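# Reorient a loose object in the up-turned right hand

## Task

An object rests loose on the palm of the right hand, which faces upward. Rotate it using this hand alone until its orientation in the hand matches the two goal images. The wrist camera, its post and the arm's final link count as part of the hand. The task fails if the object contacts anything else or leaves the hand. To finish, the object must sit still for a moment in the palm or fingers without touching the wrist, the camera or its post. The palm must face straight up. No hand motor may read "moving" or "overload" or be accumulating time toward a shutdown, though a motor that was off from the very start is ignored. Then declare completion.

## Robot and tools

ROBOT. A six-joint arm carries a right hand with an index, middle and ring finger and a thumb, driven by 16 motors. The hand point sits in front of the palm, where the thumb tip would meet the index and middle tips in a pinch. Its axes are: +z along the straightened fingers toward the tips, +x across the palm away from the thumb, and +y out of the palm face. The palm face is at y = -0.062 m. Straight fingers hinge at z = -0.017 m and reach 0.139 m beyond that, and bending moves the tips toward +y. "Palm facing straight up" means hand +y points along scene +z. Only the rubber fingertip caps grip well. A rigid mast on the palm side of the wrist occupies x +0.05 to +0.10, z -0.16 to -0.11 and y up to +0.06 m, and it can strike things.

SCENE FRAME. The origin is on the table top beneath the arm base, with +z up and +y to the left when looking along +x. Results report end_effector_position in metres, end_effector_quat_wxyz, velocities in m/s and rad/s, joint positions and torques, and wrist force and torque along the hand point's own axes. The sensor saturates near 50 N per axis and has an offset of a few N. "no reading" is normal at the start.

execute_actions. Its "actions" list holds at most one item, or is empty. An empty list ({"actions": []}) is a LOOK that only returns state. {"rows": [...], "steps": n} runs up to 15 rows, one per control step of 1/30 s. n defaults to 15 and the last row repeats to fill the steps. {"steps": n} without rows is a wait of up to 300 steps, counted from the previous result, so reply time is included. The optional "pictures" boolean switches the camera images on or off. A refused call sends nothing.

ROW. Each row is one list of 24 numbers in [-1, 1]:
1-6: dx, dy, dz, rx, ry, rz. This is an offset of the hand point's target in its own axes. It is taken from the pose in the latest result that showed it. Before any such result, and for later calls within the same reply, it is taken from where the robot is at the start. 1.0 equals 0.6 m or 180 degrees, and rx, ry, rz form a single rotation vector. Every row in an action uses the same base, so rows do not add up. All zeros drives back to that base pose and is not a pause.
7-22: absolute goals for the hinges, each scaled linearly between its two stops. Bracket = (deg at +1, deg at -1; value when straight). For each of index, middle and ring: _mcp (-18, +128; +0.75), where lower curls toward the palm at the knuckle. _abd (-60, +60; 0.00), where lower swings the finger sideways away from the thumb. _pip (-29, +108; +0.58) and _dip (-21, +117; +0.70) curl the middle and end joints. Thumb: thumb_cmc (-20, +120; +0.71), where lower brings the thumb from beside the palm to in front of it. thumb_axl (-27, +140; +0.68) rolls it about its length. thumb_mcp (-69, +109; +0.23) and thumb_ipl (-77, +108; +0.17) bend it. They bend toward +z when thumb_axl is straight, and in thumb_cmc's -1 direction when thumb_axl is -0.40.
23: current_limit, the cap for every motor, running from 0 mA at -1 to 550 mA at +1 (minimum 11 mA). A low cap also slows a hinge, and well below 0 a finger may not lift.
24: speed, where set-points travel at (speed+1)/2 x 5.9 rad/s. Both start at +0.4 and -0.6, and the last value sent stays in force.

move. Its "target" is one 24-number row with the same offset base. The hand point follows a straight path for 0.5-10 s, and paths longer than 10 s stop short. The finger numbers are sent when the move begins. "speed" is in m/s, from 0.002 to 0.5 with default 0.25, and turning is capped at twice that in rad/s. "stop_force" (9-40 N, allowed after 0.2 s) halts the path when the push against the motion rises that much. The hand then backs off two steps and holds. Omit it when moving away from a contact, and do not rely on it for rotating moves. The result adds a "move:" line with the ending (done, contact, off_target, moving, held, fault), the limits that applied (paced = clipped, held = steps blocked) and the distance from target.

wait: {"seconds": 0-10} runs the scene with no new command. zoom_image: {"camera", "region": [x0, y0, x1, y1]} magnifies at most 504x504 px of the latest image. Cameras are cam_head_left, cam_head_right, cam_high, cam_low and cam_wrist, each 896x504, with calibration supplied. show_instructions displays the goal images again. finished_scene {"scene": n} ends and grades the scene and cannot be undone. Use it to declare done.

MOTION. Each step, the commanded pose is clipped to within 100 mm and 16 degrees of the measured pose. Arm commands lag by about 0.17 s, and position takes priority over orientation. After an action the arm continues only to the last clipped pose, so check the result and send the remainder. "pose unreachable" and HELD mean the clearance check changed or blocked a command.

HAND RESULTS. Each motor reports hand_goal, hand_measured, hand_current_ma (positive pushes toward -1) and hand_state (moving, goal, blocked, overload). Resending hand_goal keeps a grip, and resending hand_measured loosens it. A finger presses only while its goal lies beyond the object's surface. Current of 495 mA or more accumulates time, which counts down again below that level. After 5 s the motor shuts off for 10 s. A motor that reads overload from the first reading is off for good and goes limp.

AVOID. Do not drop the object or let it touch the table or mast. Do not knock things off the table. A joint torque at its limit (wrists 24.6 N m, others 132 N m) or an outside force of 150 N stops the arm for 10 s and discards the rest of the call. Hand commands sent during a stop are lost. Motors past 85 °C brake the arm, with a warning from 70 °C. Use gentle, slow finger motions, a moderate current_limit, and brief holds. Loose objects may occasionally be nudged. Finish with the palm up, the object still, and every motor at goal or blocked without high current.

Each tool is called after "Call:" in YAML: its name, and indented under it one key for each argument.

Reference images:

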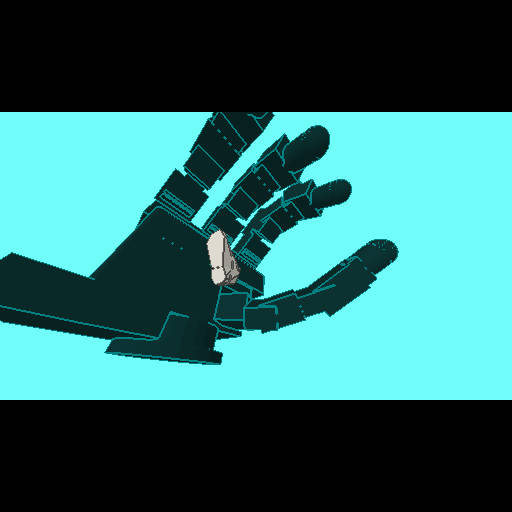

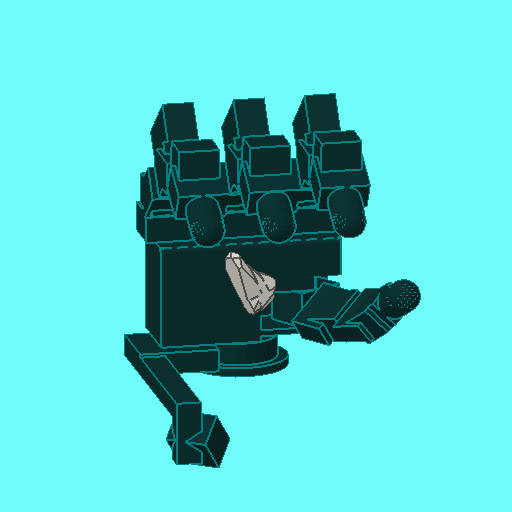

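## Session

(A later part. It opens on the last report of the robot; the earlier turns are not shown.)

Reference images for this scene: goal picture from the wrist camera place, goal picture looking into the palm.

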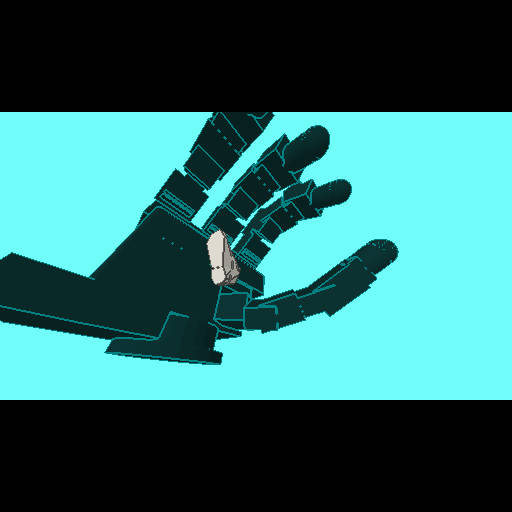

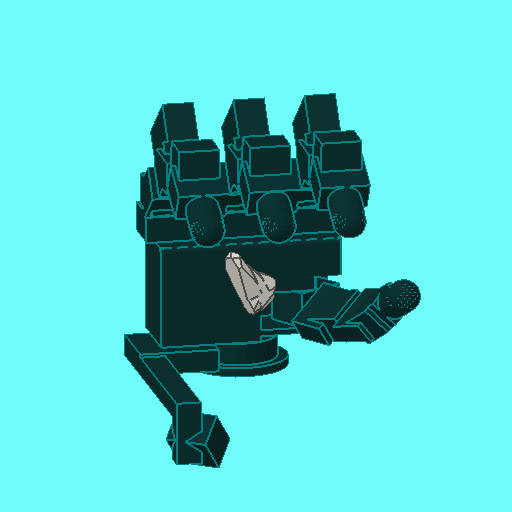

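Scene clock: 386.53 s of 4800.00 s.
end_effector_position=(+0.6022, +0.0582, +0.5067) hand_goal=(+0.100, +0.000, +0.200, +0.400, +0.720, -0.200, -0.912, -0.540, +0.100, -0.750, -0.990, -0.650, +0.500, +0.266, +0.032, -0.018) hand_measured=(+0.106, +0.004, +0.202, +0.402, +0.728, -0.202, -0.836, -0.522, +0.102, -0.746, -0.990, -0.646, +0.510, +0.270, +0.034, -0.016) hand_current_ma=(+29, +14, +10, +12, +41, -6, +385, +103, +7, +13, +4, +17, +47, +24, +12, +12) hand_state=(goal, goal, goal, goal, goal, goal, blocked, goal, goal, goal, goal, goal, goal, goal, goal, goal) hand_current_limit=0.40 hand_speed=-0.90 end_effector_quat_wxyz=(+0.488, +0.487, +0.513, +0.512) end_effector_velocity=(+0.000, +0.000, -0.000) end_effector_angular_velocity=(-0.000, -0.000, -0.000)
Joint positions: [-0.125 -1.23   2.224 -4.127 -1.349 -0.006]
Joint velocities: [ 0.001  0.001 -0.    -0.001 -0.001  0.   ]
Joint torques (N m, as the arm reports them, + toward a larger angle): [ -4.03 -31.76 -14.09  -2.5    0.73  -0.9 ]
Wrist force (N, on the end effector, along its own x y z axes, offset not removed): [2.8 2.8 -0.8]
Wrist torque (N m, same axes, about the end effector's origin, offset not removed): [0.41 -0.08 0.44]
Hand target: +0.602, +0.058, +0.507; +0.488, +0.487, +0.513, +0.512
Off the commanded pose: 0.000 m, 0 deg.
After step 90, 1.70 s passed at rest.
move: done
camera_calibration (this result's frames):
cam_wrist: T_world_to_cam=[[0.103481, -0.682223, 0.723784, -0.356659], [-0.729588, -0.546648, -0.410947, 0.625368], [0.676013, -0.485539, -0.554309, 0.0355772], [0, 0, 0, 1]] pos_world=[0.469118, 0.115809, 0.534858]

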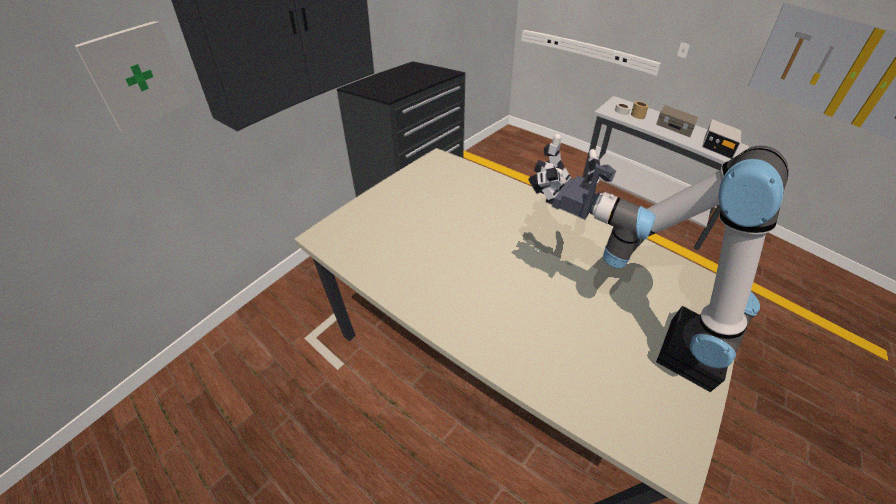

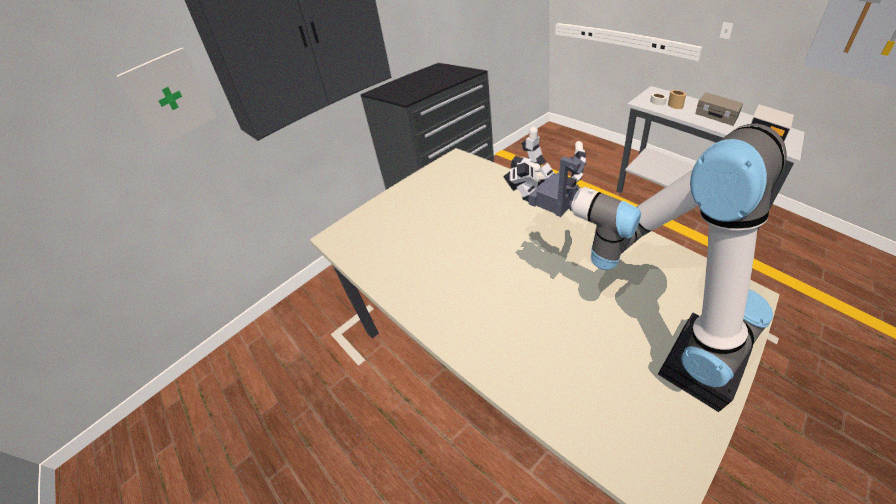

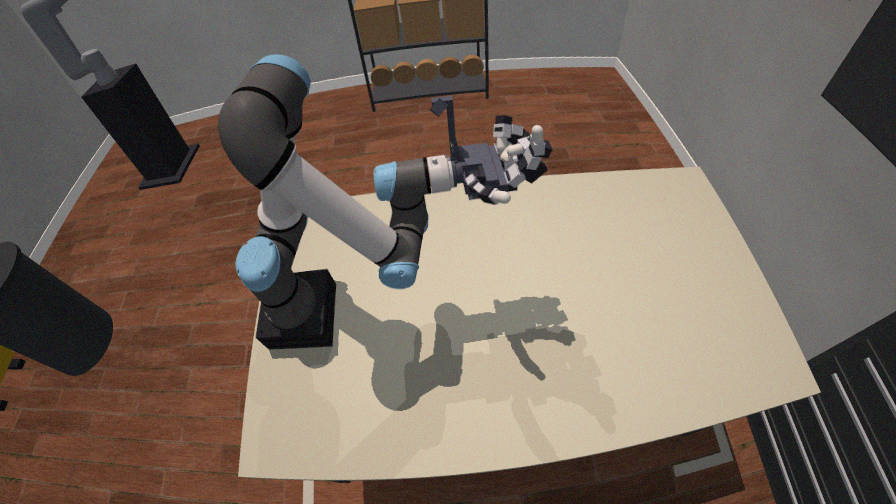

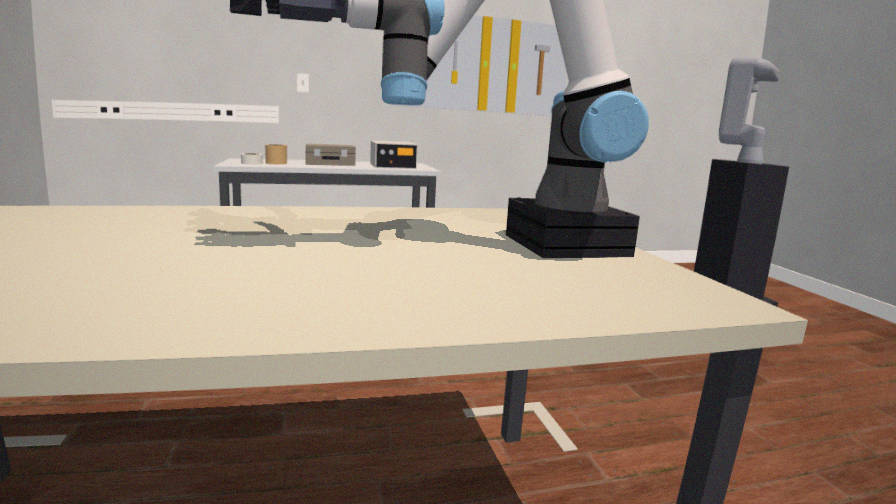

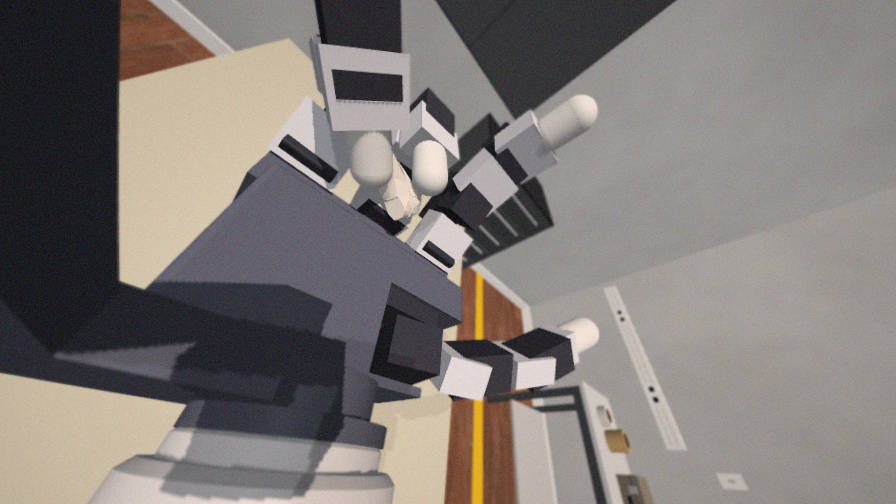

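Call:
move:
  target: [0,0,0,0,0,0, 0.1,0.0,0.2,0.4, 0.72,-0.2,-0.88,-0.55, 0.27,-0.78,-0.99,-0.65, 0.5,0.266,0.032,-0.018, 0.4,-0.9]

Call:
move:
  target: [0,0,0,0,0,0, 0.1,0.0,0.2,0.4, 0.72,-0.2,-0.88,-0.55, 0.15,-0.3,-0.9,-0.5, 0.5,0.266,0.032,-0.018, 0.4,-0.8]

Call:
zoom_image:
  camera: "cam_high"
  region: [450,110,570,200]

Call:
zoom_image:
  camera: "cam_wrist"
  region: [260,80,520,280]

Scene clock: 393.40 s of 4800.00 s.
end_effector_position=(+0.6022, +0.0582, +0.5067) hand_goal=(+0.100, +0.000, +0.200, +0.400, +0.720, -0.200, -0.880, -0.550, +0.270, -0.780, -0.990, -0.650, +0.500, +0.266, +0.032, -0.018) hand_measured=(+0.106, +0.004, +0.202, +0.402, +0.728, -0.204, -0.836, -0.522, +0.272, -0.766, -0.990, -0.650, +0.510, +0.270, +0.034, -0.016) hand_current_ma=(+29, +14, +10, +12, +41, -21, +225, +160, +13, +65, +4, +4, +47, +24, +12, +12) hand_state=(goal, goal, goal, goal, goal, goal, blocked, blocked, goal, goal, goal, goal, goal, goal, goal, goal) hand_current_limit=0.40 hand_speed=-0.90 end_effector_quat_wxyz=(+0.488, +0.487, +0.513, +0.512) end_effector_velocity=(-0.000, +0.000, -0.000) end_effector_angular_velocity=(-0.000, -0.001, +0.000)
Joint positions: [-0.125 -1.23   2.224 -4.127 -1.349 -0.006]
Joint velocities: [ 0.     0.     0.001 -0.002 -0.    -0.   ]
Joint torques (N m, as the arm reports them, + toward a larger angle): [ -4.1  -31.31 -14.11  -2.61   0.63  -0.93]
Wrist force (N, on the end effector, along its own x y z axes, offset not removed): [0.8 2.8 1.3]
Wrist torque (N m, same axes, about the end effector's origin, offset not removed): [0.11 -0.05 0.37]
Hand target: +0.602, +0.058, +0.507; +0.488, +0.487, +0.513, +0.512
Off the commanded pose: 0.000 m, 0 deg.
After step 90, 2.90 s passed at rest.
move: done
camera_calibration (this result's frames):
cam_wrist: T_world_to_cam=[[0.103481, -0.682223, 0.723785, -0.356659], [-0.729588, -0.546648, -0.410947, 0.625368], [0.676013, -0.485539, -0.554309, 0.0355771], [0, 0, 0, 1]] pos_world=[0.469118, 0.115809, 0.534858]

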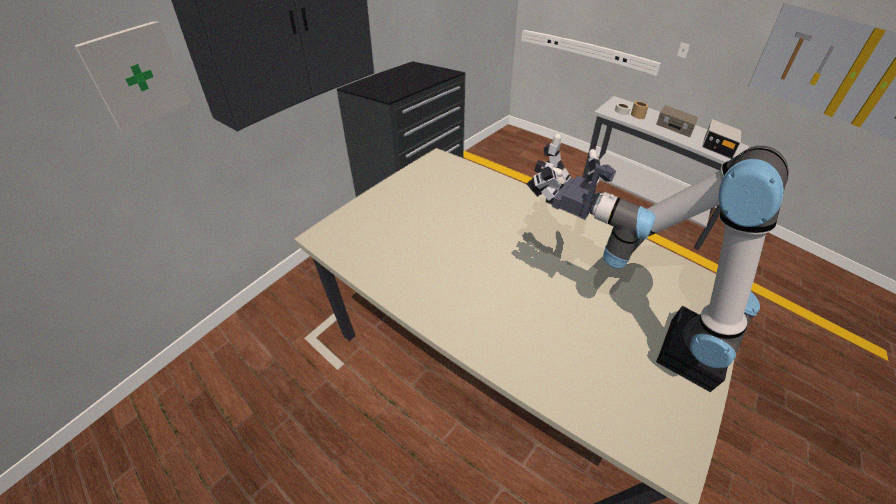

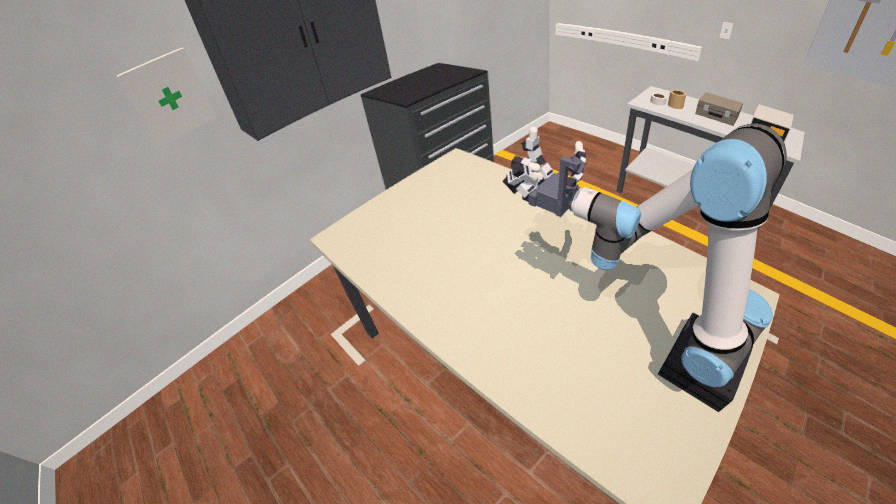

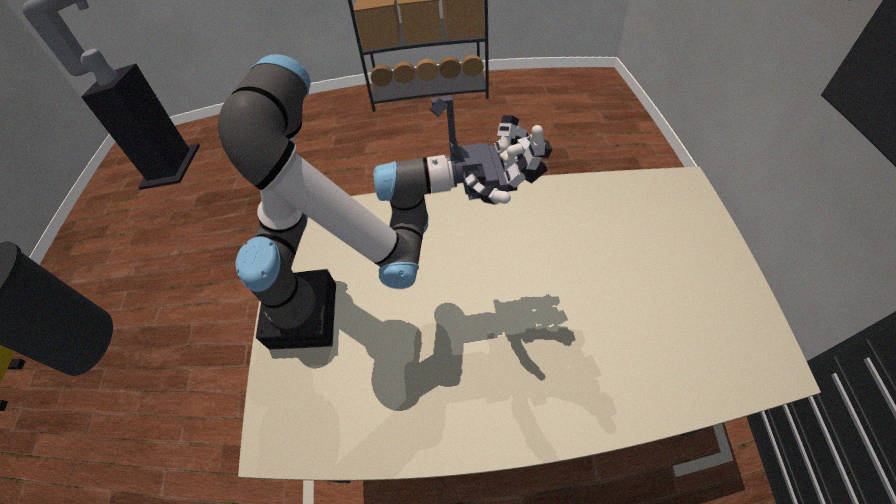

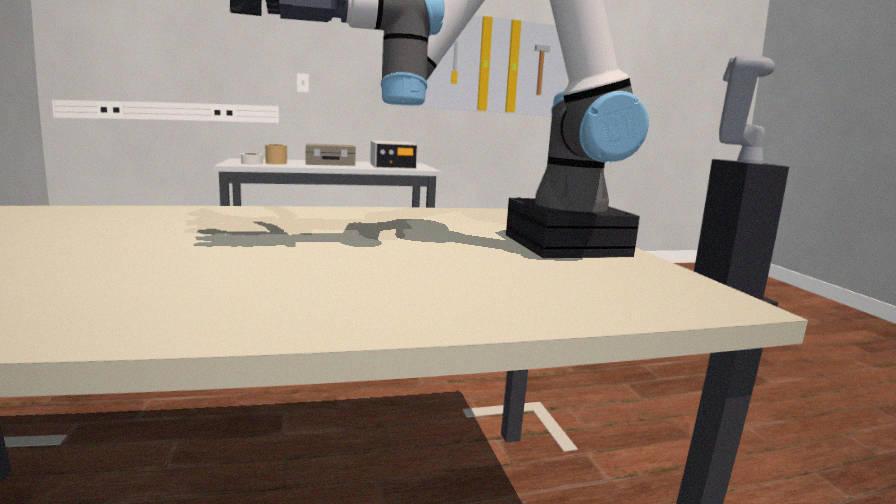

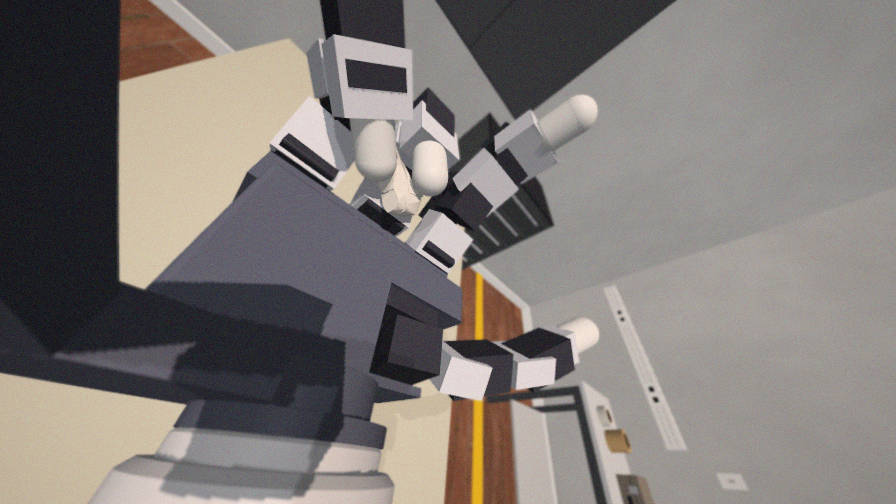

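Scene clock: 394.53 s of 4800.00 s.
end_effector_position=(+0.6022, +0.0582, +0.5067) hand_goal=(+0.100, +0.000, +0.200, +0.400, +0.720, -0.200, -0.880, -0.550, +0.150, -0.300, -0.900, -0.500, +0.500, +0.266, +0.032, -0.018) hand_measured=(+0.106, +0.004, +0.202, +0.402, +0.728, -0.204, -0.836, -0.522, +0.162, -0.304, -0.906, -0.504, +0.510, +0.270, +0.034, -0.016) hand_current_ma=(+29, +14, +10, +12, +41, -21, +225, +160, +67, -18, -35, -20, +47, +24, +12, +12) hand_state=(goal, goal, goal, goal, goal, goal, blocked, blocked, goal, goal, goal, goal, goal, goal, goal, goal) hand_current_limit=0.40 hand_speed=-0.80 end_effector_quat_wxyz=(+0.488, +0.487, +0.513, +0.512) end_effector_velocity=(-0.000, +0.000, -0.000) end_effector_angular_velocity=(+0.000, +0.001, +0.001)
Joint positions: [-0.125 -1.23   2.224 -4.127 -1.349 -0.006]
Joint velocities: [ 0.    -0.001  0.001  0.001  0.    -0.   ]
Joint torques (N m, as the arm reports them, + toward a larger angle): [ -4.26 -31.43 -14.22  -2.58   0.7   -0.97]
Wrist force (N, on the end effector, along its own x y z axes, offset not removed): [-0.2 0.7 1.9]
Wrist torque (N m, same axes, about the end effector's origin, offset not removed): [-0.26 0.29 -0.06]
Hand target: +0.602, +0.058, +0.507; +0.488, +0.487, +0.513, +0.512
Off the commanded pose: 0.000 m, 0 deg.
move: done
camera_calibration (this result's frames):
cam_wrist: T_world_to_cam=[[0.103481, -0.682223, 0.723784, -0.356659], [-0.729588, -0.546648, -0.410947, 0.625368], [0.676013, -0.485539, -0.554309, 0.0355772], [0, 0, 0, 1]] pos_world=[0.469118, 0.115809, 0.534858]

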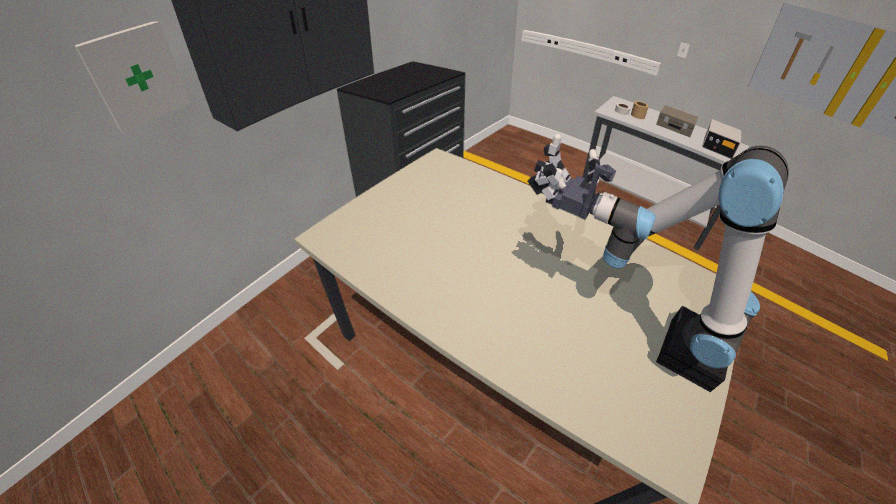

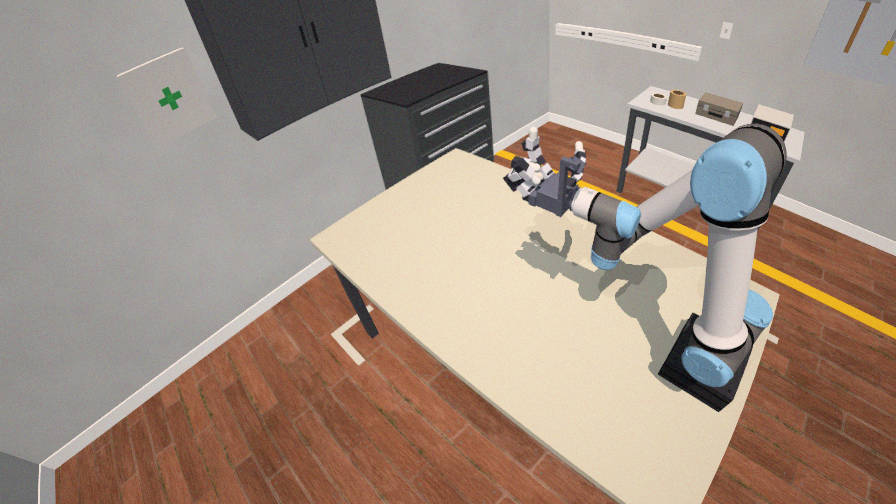

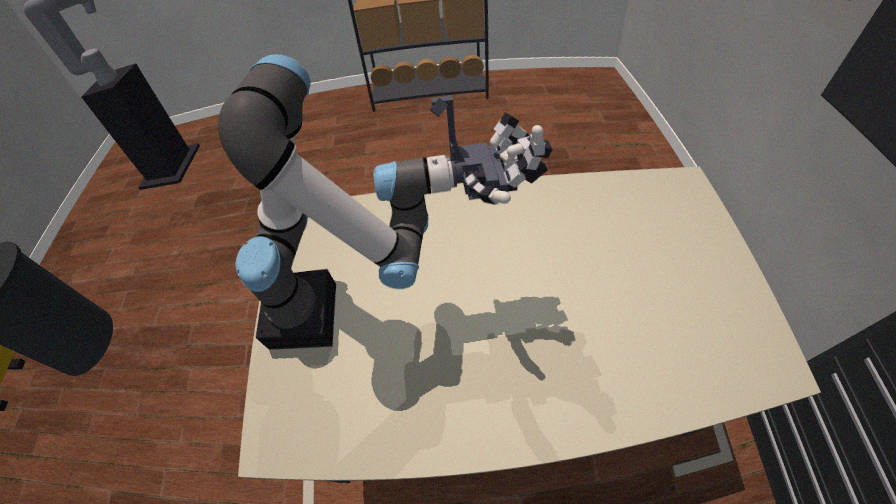

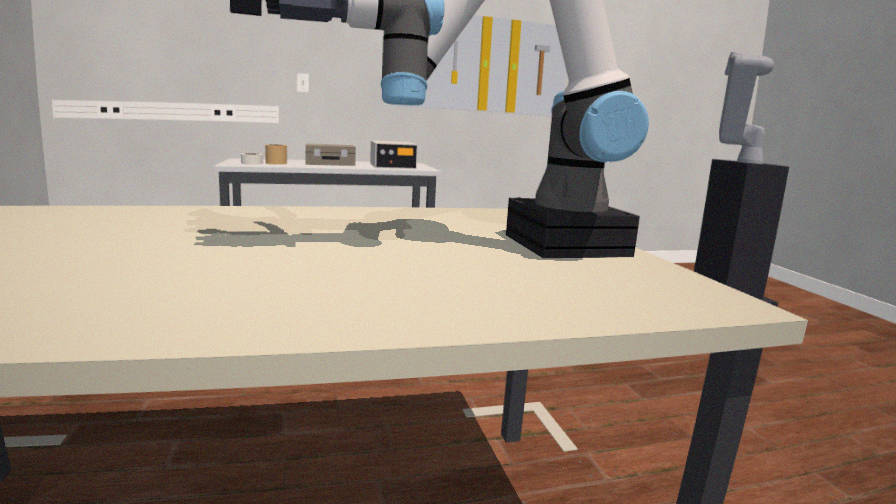

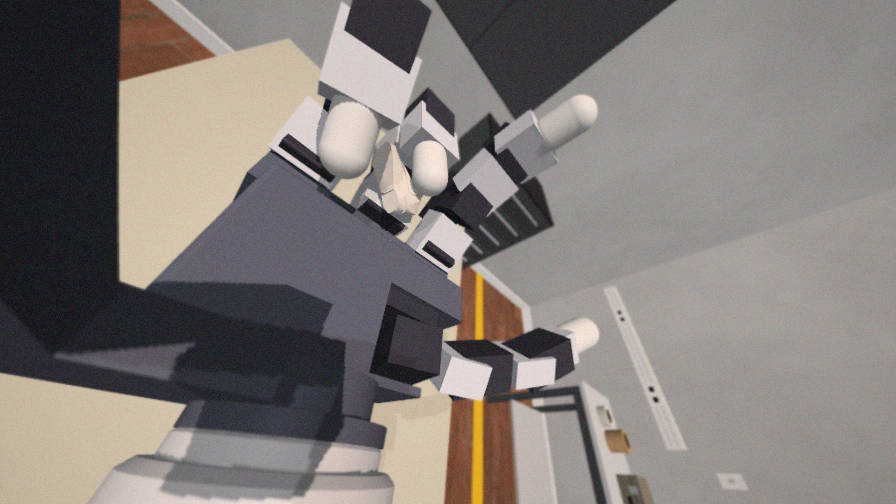

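Region (450, 110, 570, 200) of cam_high's 896x504 image, scaled by 4.200, with more detail than that image has; it fills the top 378 rows of this view, and the rest is white.

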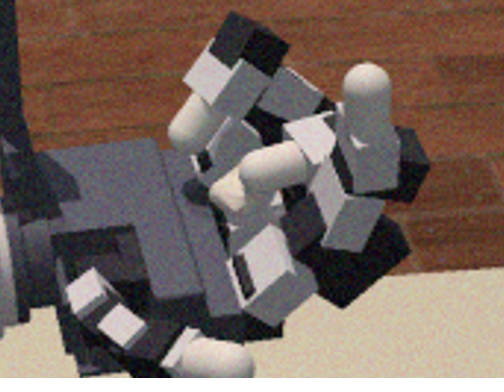

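Region (260, 80, 520, 280) of cam_wrist's 896x504 image, scaled by 1.938, with more detail than that image has; it fills the top 388 rows of this view, and the rest is white.

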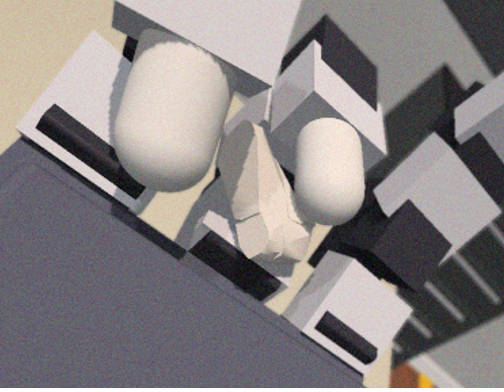

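Call:
finished_scene:
  scene: 1

The scene is finished: the task was done.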